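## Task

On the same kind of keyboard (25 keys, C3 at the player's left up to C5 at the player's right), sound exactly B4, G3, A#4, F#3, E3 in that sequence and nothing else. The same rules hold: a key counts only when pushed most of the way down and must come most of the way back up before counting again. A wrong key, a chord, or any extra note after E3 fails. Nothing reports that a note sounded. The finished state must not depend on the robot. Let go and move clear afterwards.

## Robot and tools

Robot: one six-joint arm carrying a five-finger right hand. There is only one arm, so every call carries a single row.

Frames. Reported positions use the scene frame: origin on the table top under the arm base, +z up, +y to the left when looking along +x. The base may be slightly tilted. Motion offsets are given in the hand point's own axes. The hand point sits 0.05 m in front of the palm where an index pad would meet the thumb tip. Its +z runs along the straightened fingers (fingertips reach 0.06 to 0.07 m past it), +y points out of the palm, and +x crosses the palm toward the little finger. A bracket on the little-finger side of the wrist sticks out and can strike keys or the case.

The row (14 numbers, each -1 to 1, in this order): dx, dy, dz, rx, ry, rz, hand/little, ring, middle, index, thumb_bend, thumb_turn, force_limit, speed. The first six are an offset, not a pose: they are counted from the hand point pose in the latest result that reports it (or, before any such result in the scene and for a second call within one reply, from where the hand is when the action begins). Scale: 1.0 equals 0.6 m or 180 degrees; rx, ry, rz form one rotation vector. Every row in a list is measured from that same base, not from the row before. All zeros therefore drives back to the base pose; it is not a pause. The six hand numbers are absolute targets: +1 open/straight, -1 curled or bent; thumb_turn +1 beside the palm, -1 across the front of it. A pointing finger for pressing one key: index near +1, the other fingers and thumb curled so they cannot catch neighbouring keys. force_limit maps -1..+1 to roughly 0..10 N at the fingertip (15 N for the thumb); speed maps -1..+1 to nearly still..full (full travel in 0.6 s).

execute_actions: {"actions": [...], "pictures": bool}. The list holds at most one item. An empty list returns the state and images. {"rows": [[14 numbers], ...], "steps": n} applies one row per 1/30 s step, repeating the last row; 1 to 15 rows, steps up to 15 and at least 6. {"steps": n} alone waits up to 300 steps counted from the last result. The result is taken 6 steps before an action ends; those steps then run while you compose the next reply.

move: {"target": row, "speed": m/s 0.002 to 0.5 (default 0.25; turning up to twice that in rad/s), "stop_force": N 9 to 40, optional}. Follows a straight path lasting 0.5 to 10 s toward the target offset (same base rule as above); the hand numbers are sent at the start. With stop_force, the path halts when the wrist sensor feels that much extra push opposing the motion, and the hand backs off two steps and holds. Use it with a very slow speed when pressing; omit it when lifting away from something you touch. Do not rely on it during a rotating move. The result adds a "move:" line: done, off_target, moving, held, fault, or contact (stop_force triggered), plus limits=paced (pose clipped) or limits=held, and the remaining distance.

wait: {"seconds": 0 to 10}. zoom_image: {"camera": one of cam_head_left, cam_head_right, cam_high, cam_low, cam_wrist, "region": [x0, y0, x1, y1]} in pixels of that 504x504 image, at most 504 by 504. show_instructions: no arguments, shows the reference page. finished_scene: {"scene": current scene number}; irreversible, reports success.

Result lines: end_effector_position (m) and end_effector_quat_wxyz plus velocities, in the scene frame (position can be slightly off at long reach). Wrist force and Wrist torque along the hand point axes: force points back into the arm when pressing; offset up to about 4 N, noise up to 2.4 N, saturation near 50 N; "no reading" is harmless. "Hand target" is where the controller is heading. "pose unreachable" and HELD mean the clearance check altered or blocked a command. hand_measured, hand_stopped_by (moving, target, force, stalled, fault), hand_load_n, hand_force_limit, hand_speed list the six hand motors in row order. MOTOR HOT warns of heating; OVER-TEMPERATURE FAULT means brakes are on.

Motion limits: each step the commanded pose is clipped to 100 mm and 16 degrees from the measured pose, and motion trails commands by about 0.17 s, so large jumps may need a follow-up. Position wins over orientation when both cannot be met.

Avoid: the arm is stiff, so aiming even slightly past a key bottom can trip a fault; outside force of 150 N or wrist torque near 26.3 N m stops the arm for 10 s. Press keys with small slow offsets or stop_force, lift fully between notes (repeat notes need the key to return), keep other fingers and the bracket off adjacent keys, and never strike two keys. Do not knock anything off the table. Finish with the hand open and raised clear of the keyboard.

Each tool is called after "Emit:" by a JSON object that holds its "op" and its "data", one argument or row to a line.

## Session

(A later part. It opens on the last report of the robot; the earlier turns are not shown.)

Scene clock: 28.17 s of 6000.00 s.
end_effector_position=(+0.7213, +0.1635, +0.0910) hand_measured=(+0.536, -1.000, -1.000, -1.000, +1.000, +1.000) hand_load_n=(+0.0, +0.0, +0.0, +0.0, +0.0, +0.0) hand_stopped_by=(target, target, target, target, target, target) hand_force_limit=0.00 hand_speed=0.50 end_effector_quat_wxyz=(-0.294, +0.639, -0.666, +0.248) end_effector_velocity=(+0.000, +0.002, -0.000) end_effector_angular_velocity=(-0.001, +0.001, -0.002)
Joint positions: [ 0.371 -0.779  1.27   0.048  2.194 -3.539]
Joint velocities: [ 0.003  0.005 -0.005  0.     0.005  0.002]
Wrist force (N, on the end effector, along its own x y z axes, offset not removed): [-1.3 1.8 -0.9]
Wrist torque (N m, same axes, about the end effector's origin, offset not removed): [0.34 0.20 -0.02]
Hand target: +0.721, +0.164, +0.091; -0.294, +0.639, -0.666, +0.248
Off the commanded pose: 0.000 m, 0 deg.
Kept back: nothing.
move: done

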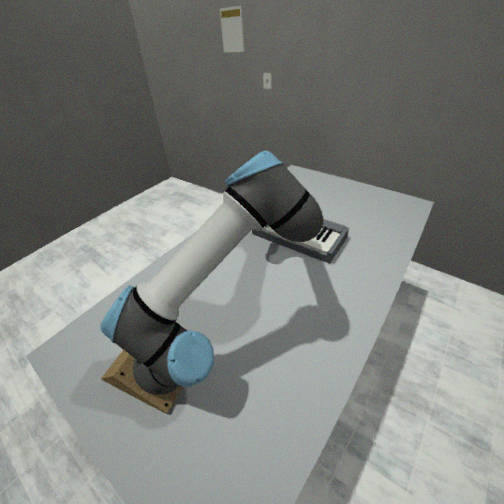

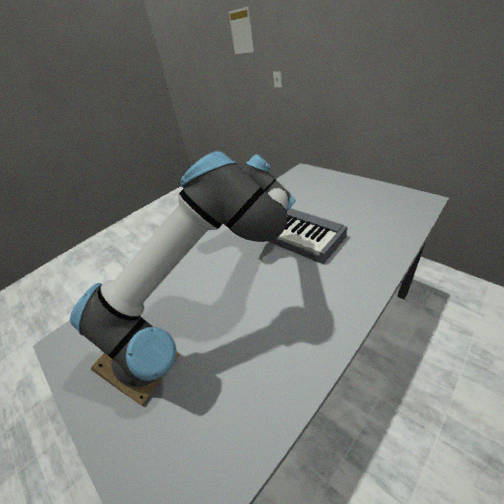

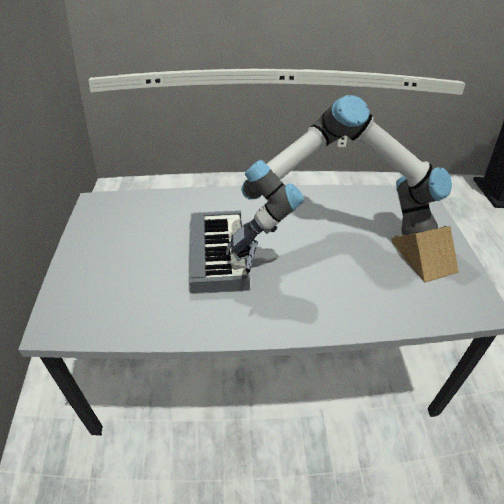

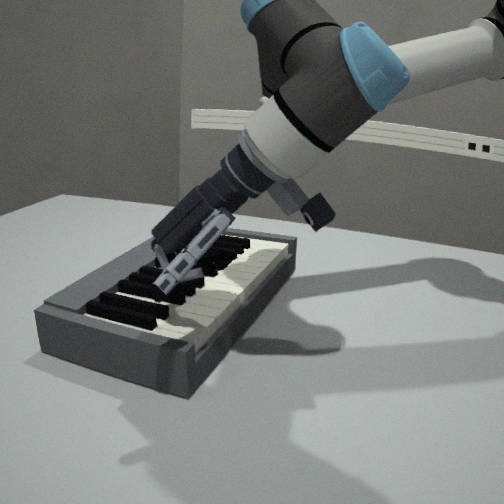

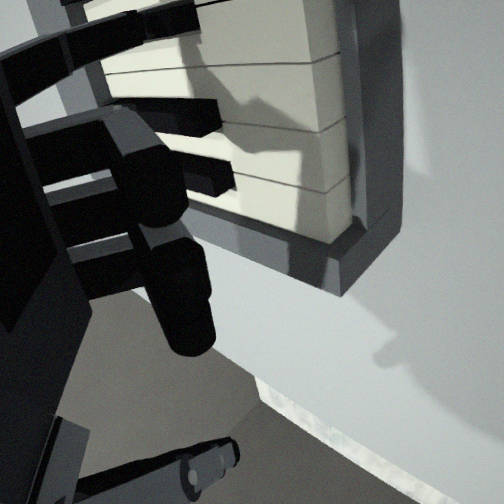

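Emit:
{"op": "move", "data": {
  "target": [0.0015,0.0147,0.0147,0,0,0,0.536,-1,-1,-1,1,1,0,0.5],
  "speed": 0.015,
  "stop_force": 9
}}

Emit:
{"op": "execute_actions", "data": {
  "actions": [
    {"steps": 8}
  ]
}}

Scene clock: 29.50 s of 6000.00 s.
end_effector_position=(+0.7213, +0.1635, +0.0789) hand_measured=(+0.536, -1.000, -1.000, -1.000, +1.000, +1.000) hand_load_n=(-1.0, +0.0, +0.0, +0.0, +0.0, +0.0) hand_stopped_by=(target, target, target, target, target, target) hand_force_limit=0.00 hand_speed=0.50 end_effector_quat_wxyz=(-0.294, +0.639, -0.666, +0.248) end_effector_velocity=(+0.000, -0.000, -0.002) end_effector_angular_velocity=(+0.001, -0.001, +0.001)
Joint positions: [ 0.357 -0.774  1.285  0.023  2.182 -3.548]
Joint velocities: [-0.004  0.     0.003 -0.005 -0.004 -0.002]
Wrist force (N, on the end effector, along its own x y z axes, offset not removed): [-1.1 -1.7 -7.4]
Wrist torque (N m, same axes, about the end effector's origin, offset not removed): [0.57 0.45 -0.25]
Hand target: +0.721, +0.164, +0.079; -0.294, +0.639, -0.666, +0.248
Off the commanded pose: 0.000 m, 0 deg.
Kept back: nothing.
move: done

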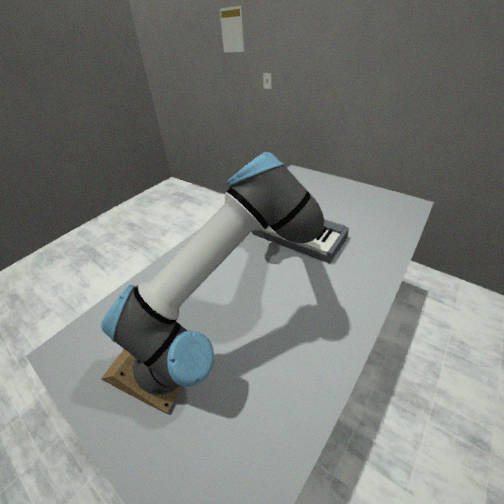

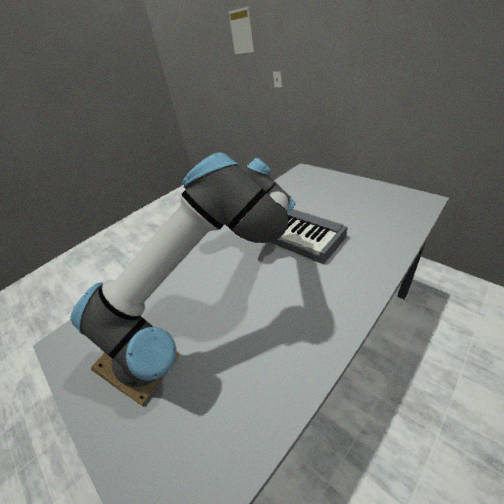

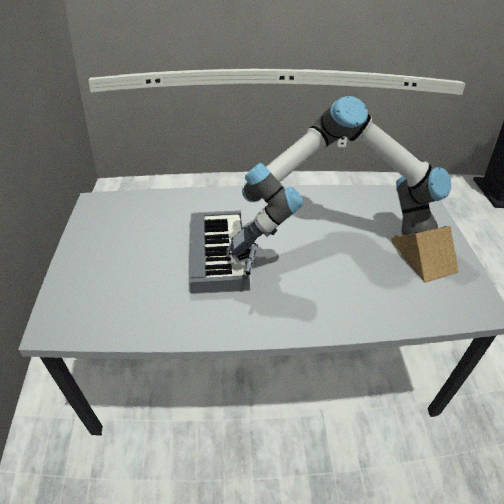

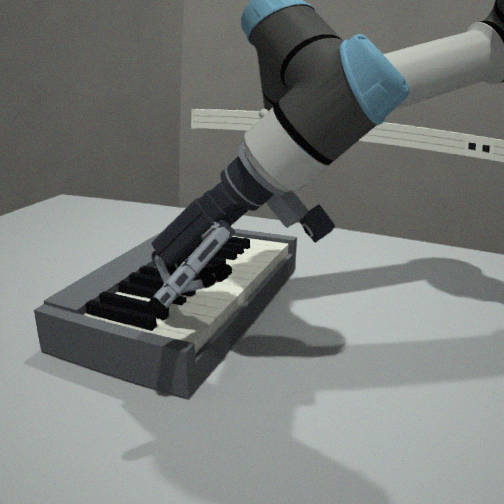

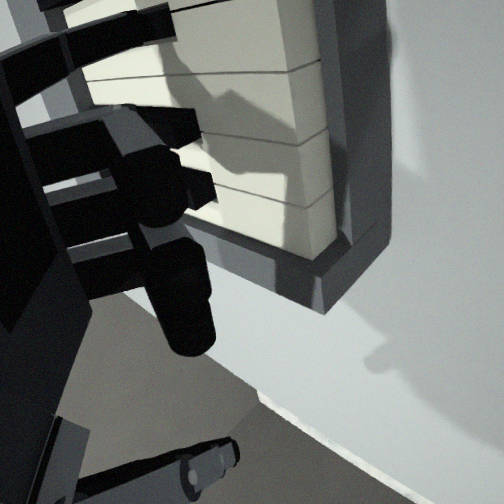

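Scene clock: 29.77 s of 6000.00 s.
end_effector_position=(+0.7213, +0.1635, +0.0786) hand_measured=(+0.536, -1.000, -1.000, -1.000, +1.000, +1.000) hand_load_n=(-1.0, +0.0, +0.0, +0.0, +0.0, +0.0) hand_stopped_by=(target, target, target, target, target, target) hand_force_limit=0.00 hand_speed=0.50 end_effector_quat_wxyz=(-0.294, +0.639, -0.666, +0.248) end_effector_velocity=(-0.000, +0.000, -0.000) end_effector_angular_velocity=(+0.000, -0.000, +0.000)
Joint positions: [ 0.356 -0.773  1.286  0.022  2.182 -3.548]
Joint velocities: [-0.     0.001  0.001 -0.001 -0.001  0.   ]
Wrist force (N, on the end effector, along its own x y z axes, offset not removed): [-1.4 -5.6 -12.1]
Wrist torque (N m, same axes, about the end effector's origin, offset not removed): [0.68 0.88 -0.47]
Hand target: +0.721, +0.164, +0.079; -0.294, +0.639, -0.666, +0.248
Off the commanded pose: 0.000 m, 0 deg.
Kept back: nothing.
Steps of this call (steps 1 to 8: nothing new was sent). Readings (end_effector_position | what the end effector reports):
1: (+0.7213, +0.1635, +0.0788) | hand_measured=(+0.536, -1.000, -1.000, -1.000, +1.000, +1.000) hand_load_n=(-1.0, +0.0, +0.0, +0.0, +0.0, +0.0) hand_stopped_by=(target, target, target, target, target, target) hand_force_limit=0.00 hand_speed=0.50
2: (+0.7213, +0.1635, +0.0788) | hand_measured=(+0.536, -1.000, -1.000, -1.000, +1.000, +1.000) hand_load_n=(-1.0, +0.0, +0.0, +0.0, +0.0, +0.0) hand_stopped_by=(target, target, target, target, target, target) hand_force_limit=0.00 hand_speed=0.50
4: (+0.7213, +0.1635, +0.0787) | hand_measured=(+0.536, -1.000, -1.000, -1.000, +1.000, +1.000) hand_load_n=(-1.0, +0.0, +0.0, +0.0, +0.0, +0.0) hand_stopped_by=(target, target, target, target, target, target) hand_force_limit=0.00 hand_speed=0.50
8: the state above

Bottomed. Lift 12 mm.

Emit:
{"op": "move", "data": {
  "target": [-0.0015,-0.0141,-0.0141,0,0,0,0.536,-1,-1,-1,1,1,0,0.5],
  "speed": 0.05
}}

Scene clock: 30.80 s of 6000.00 s.
end_effector_position=(+0.7213, +0.1635, +0.0903) hand_measured=(+0.536, -1.000, -1.000, -1.000, +1.000, +1.000) hand_load_n=(+0.0, +0.0, +0.0, +0.0, +0.0, +0.0) hand_stopped_by=(target, target, target, target, target, target) hand_force_limit=0.00 hand_speed=0.50 end_effector_quat_wxyz=(-0.294, +0.639, -0.666, +0.248) end_effector_velocity=(+0.001, +0.000, +0.003) end_effector_angular_velocity=(+0.001, -0.002, -0.001)
Joint positions: [ 0.37  -0.779  1.271  0.047  2.194 -3.54 ]
Joint velocities: [ 0.003 -0.001 -0.003  0.004  0.001  0.002]
Wrist force (N, on the end effector, along its own x y z axes, offset not removed): [1.1 0.1 -0.6]
Wrist torque (N m, same axes, about the end effector's origin, offset not removed): [0.09 -0.20 0.05]
Hand target: +0.721, +0.164, +0.091; -0.294, +0.639, -0.666, +0.248
Off the commanded pose: 0.000 m, 0 deg.
Kept back: nothing.
move: done

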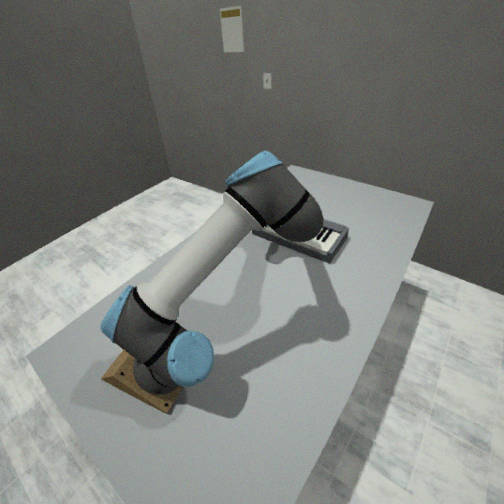

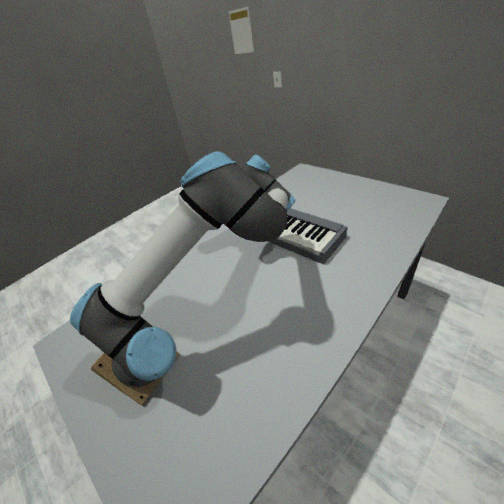

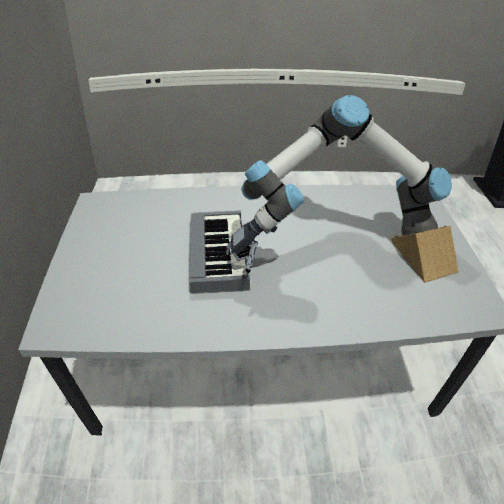

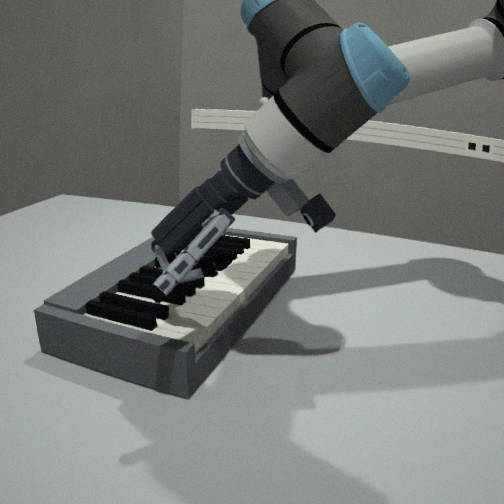

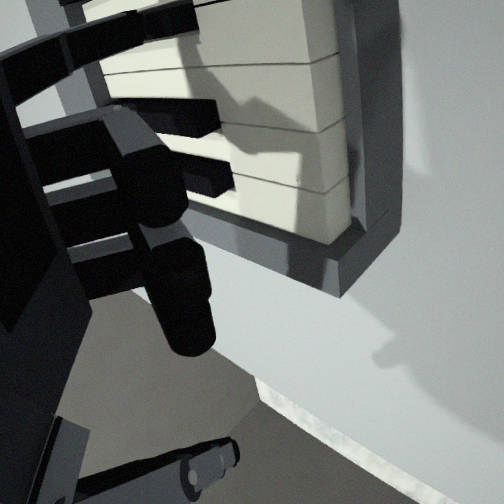

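Emit:
{"op": "move", "data": {
  "target": [-0.0489,0.0743,-0.0452,0,0,0,0.536,-1,-1,-1,1,1,0,0.5],
  "speed": 0.07
}}

Scene clock: 32.40 s of 6000.00 s.
end_effector_position=(+0.6712, +0.1941, +0.0802) hand_measured=(+0.536, -1.000, -1.000, -1.000, +1.000, +1.000) hand_load_n=(+0.0, +0.0, +0.0, +0.0, +0.0, +0.0) hand_stopped_by=(target, target, target, target, target, target) hand_force_limit=0.00 hand_speed=0.50 end_effector_quat_wxyz=(-0.294, +0.639, -0.666, +0.248) end_effector_velocity=(-0.002, +0.002, +0.000) end_effector_angular_velocity=(+0.000, -0.001, +0.001)
Joint positions: [ 0.412 -0.799  1.422 -0.067  2.23  -3.512]
Joint velocities: [ 0.003 -0.001  0.007 -0.006  0.001  0.001]
Wrist force (N, on the end effector, along its own x y z axes, offset not removed): [-0.2 0.7 -0.3]
Wrist torque (N m, same axes, about the end effector's origin, offset not removed): [0.20 0.01 -0.02]
Hand target: +0.671, +0.194, +0.080; -0.294, +0.639, -0.666, +0.248
Off the commanded pose: 0.000 m, 0 deg.
Kept back: nothing.
move: done

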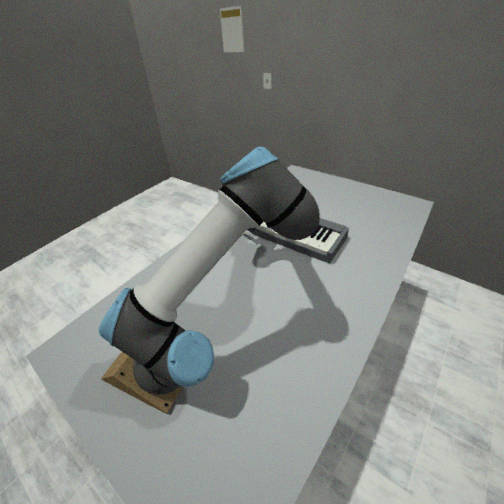

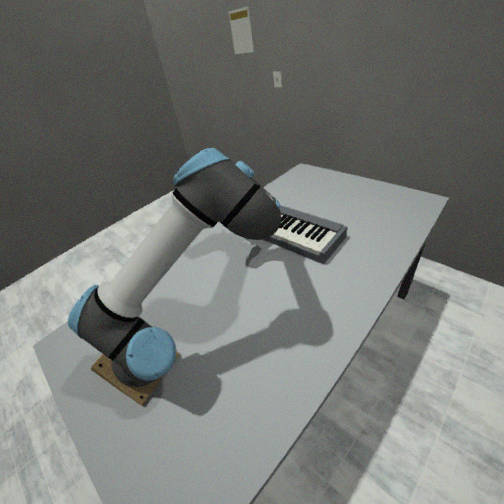

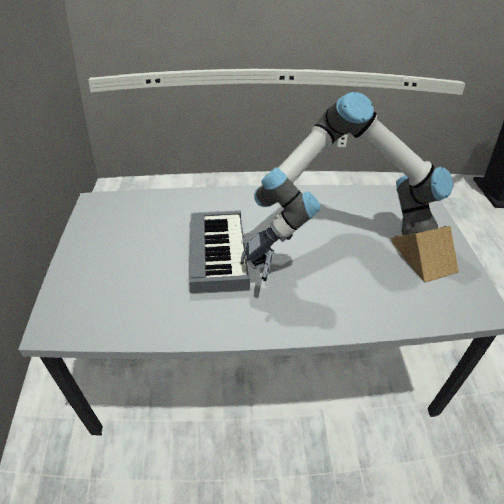

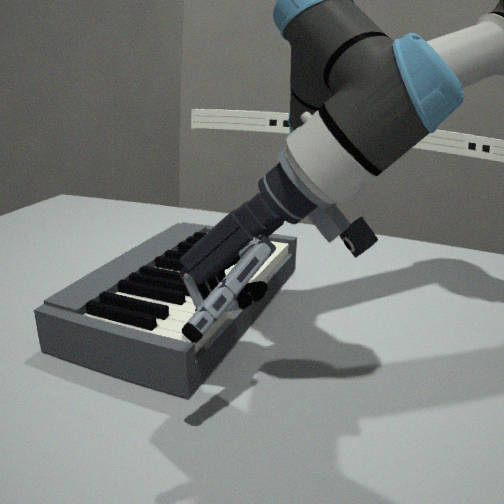

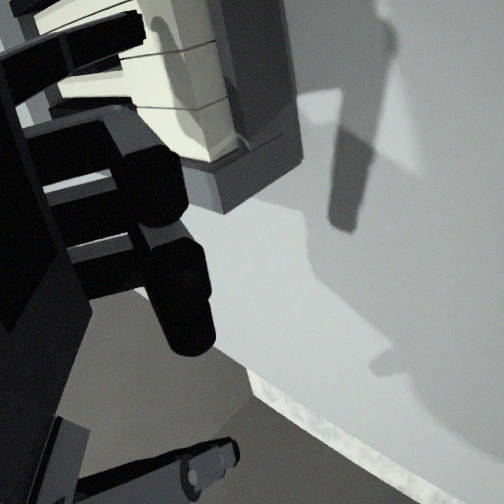

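Emit:
{"op": "move", "data": {
  "target": [0.0020,0.0197,0.0196,0,0,0,0.536,-1,-1,-1,1,1,0,0.5],
  "speed": 0.02,
  "stop_force": 9
}}

Emit:
{"op": "zoom_image", "data": {
  "camera": "cam_wrist",
  "region": [40,0,260,200]
}}

Emit:
{"op": "execute_actions", "data": {
  "actions": [
    {"steps": 8}
  ]
}}

Scene clock: 33.80 s of 6000.00 s.
end_effector_position=(+0.6712, +0.1942, +0.0638) hand_measured=(+0.536, -1.000, -1.000, -1.000, +1.000, +1.000) hand_load_n=(-0.5, +0.0, +0.0, +0.0, +0.0, +0.0) hand_stopped_by=(target, target, target, target, target, target) hand_force_limit=0.00 hand_speed=0.50 end_effector_quat_wxyz=(-0.294, +0.639, -0.666, +0.248) end_effector_velocity=(-0.000, -0.001, -0.003) end_effector_angular_velocity=(-0.001, +0.001, +0.000)
Joint positions: [ 0.392 -0.79   1.441 -0.103  2.213 -3.525]
Joint velocities: [-0.004  0.001  0.003 -0.004 -0.003 -0.002]
Wrist force (N, on the end effector, along its own x y z axes, offset not removed): [-1.4 0.0 -3.8]
Wrist torque (N m, same axes, about the end effector's origin, offset not removed): [0.32 0.28 -0.14]
Hand target: +0.671, +0.194, +0.063; -0.294, +0.639, -0.666, +0.248
Off the commanded pose: 0.000 m, 0 deg.
Kept back: nothing.
move: done

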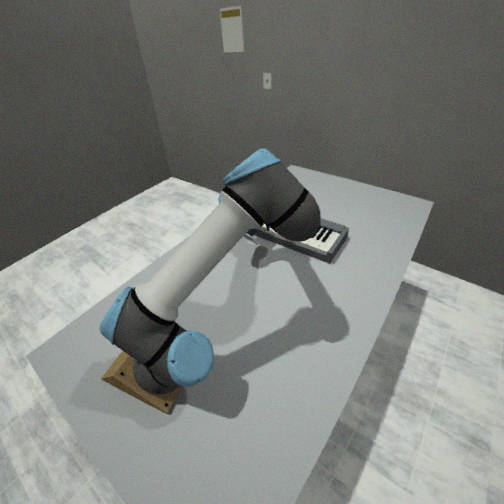

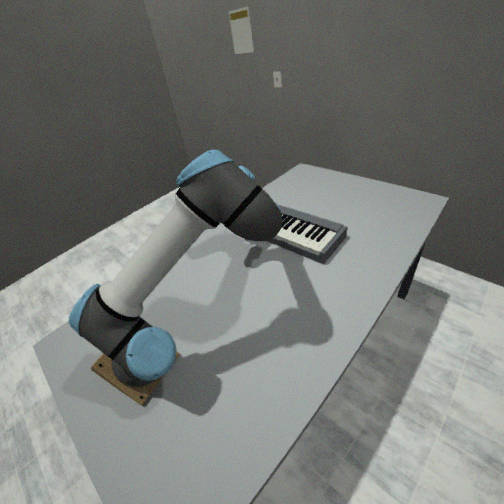

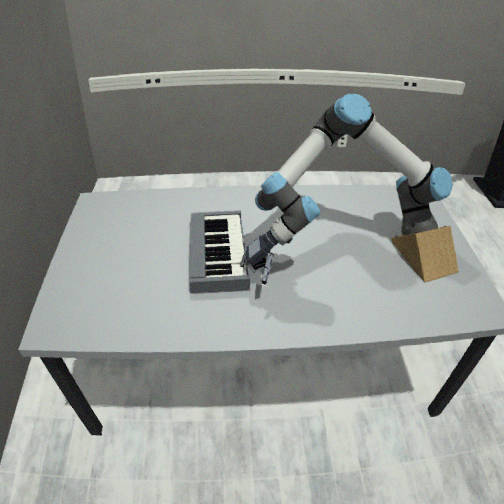

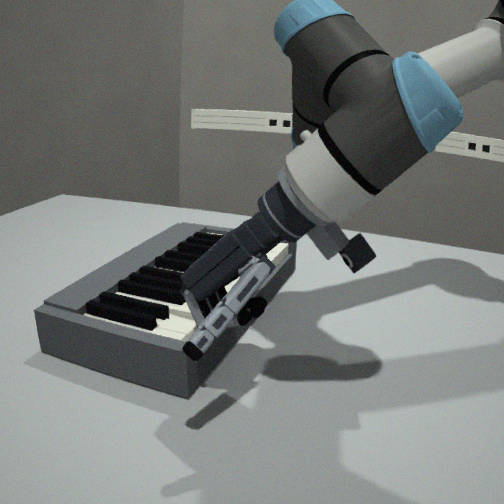

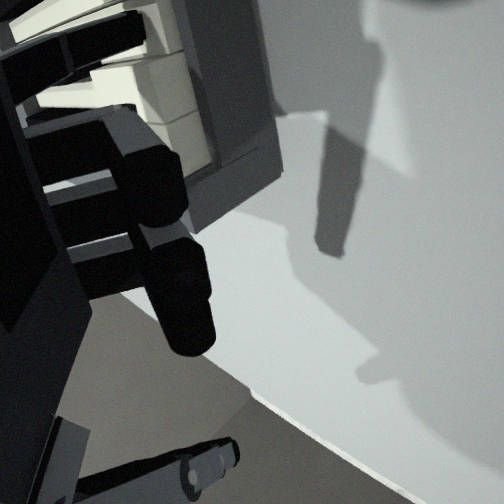

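Region (40, 0, 260, 200) of cam_wrist's 504x504 image, scaled by 2.291, with more detail than that image has; it fills the top 458 rows of this view, and the rest is white.

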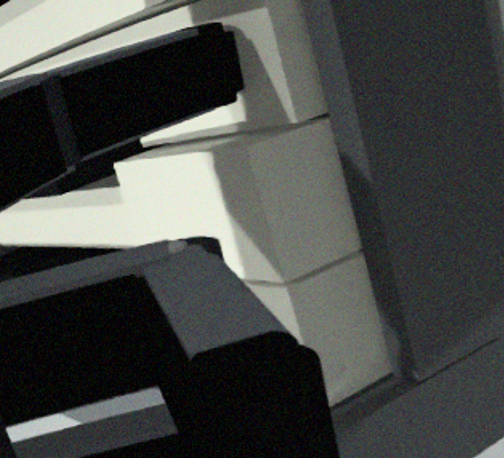

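Scene clock: 34.07 s of 6000.00 s.
end_effector_position=(+0.6712, +0.1942, +0.0635) hand_measured=(+0.536, -1.000, -1.000, -1.000, +1.000, +1.000) hand_load_n=(-1.0, +0.0, +0.0, +0.0, +0.0, +0.0) hand_stopped_by=(target, target, target, target, target, target) hand_force_limit=0.00 hand_speed=0.50 end_effector_quat_wxyz=(-0.294, +0.639, -0.666, +0.248) end_effector_velocity=(-0.000, +0.000, +0.000) end_effector_angular_velocity=(-0.000, -0.000, +0.001)
Joint positions: [ 0.392 -0.79   1.441 -0.104  2.212 -3.526]
Joint velocities: [ 0.001 -0.     0.    -0.     0.    -0.   ]
Wrist force (N, on the end effector, along its own x y z axes, offset not removed): [-0.4 -0.4 -5.4]
Wrist torque (N m, same axes, about the end effector's origin, offset not removed): [0.72 0.21 -0.16]
Hand target: +0.671, +0.194, +0.063; -0.294, +0.639, -0.666, +0.248
Off the commanded pose: 0.000 m, 0 deg.
Kept back: nothing.
Steps of this call (steps 1 to 8: nothing new was sent). Readings (end_effector_position | what the end effector reports):
1: (+0.6712, +0.1942, +0.0637) | hand_measured=(+0.536, -1.000, -1.000, -1.000, +1.000, +1.000) hand_load_n=(-0.5, +0.0, +0.0, +0.0, +0.0, +0.0) hand_stopped_by=(target, target, target, target, target, target) hand_force_limit=0.00 hand_speed=0.50
2: (+0.6712, +0.1942, +0.0637) | hand_measured=(+0.536, -1.000, -1.000, -1.000, +1.000, +1.000) hand_load_n=(-0.5, +0.0, +0.0, +0.0, +0.0, +0.0) hand_stopped_by=(target, target, target, target, target, target) hand_force_limit=0.00 hand_speed=0.50
4: (+0.6712, +0.1942, +0.0636) | hand_measured=(+0.536, -1.000, -1.000, -1.000, +1.000, +1.000) hand_load_n=(-1.0, +0.0, +0.0, +0.0, +0.0, +0.0) hand_stopped_by=(target, target, target, target, target, target) hand_force_limit=0.00 hand_speed=0.50
8: the state above

Bottomed. Retreat.

Emit:
{"op": "move", "data": {
  "target": [-0.015,-0.0944,-0.2117,0,0,0,0.536,-1,-1,-1,1,1,0,0.5],
  "speed": 0.15
}}

Scene clock: 35.80 s of 6000.00 s.
end_effector_position=(+0.6213, +0.1939, +0.1935) hand_measured=(+0.536, -1.000, -1.000, -1.000, +1.000, +1.000) hand_load_n=(+0.0, +0.0, +0.0, +0.0, +0.0, +0.0) hand_stopped_by=(target, target, target, target, target, target) hand_force_limit=0.00 hand_speed=0.50 end_effector_quat_wxyz=(-0.294, +0.639, -0.666, +0.248) end_effector_velocity=(-0.001, +0.000, +0.002) end_effector_angular_velocity=(-0.001, +0.001, +0.000)
Joint positions: [ 0.579 -0.903  1.405  0.137  2.367 -3.386]
Joint velocities: [ 0.004 -0.    -0.002  0.007  0.004  0.004]
Wrist force (N, on the end effector, along its own x y z axes, offset not removed): [-1.1 -0.5 -0.2]
Wrist torque (N m, same axes, about the end effector's origin, offset not removed): [0.02 0.10 -0.11]
Hand target: +0.621, +0.194, +0.194; -0.294, +0.639, -0.666, +0.248
Off the commanded pose: 0.000 m, 0 deg.
Kept back: nothing.
move: done

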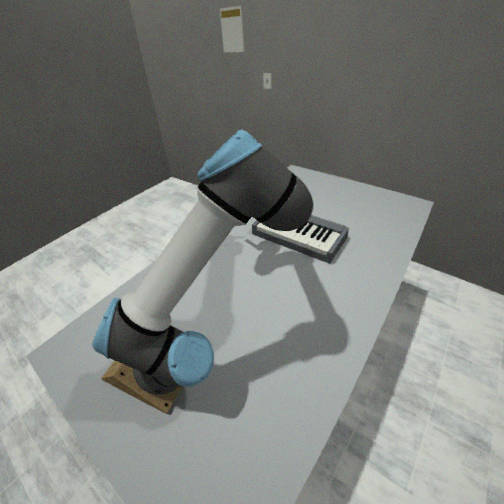

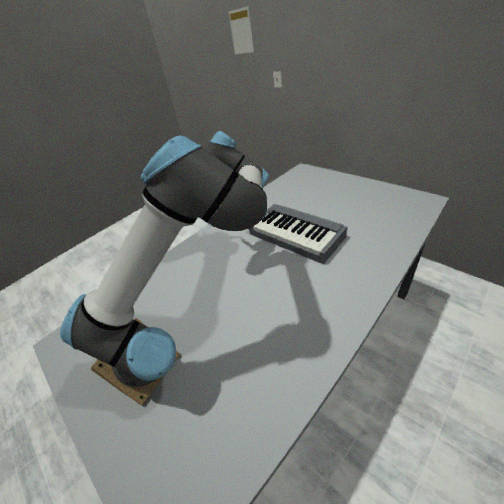

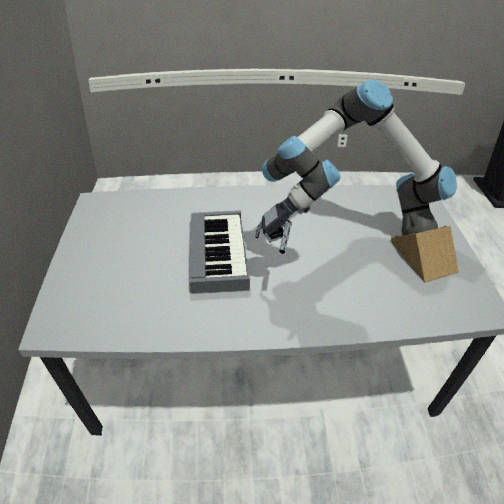

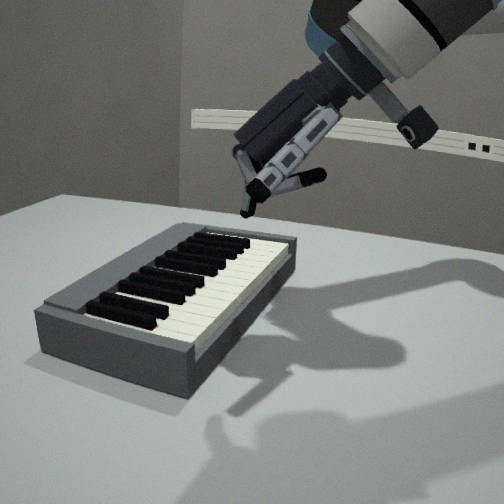

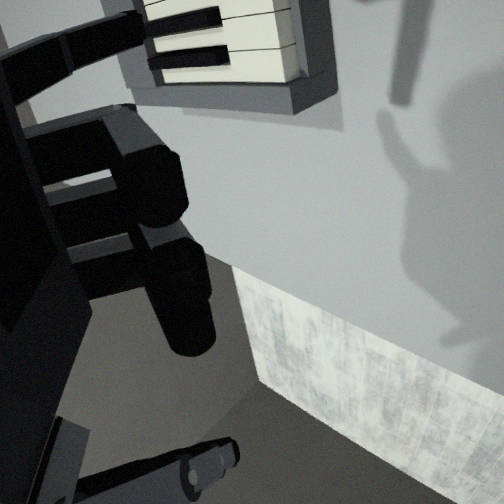

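Emit:
{"op": "finished_scene", "data": {
  "scene": 2
}}

The scene is finished: the task was done.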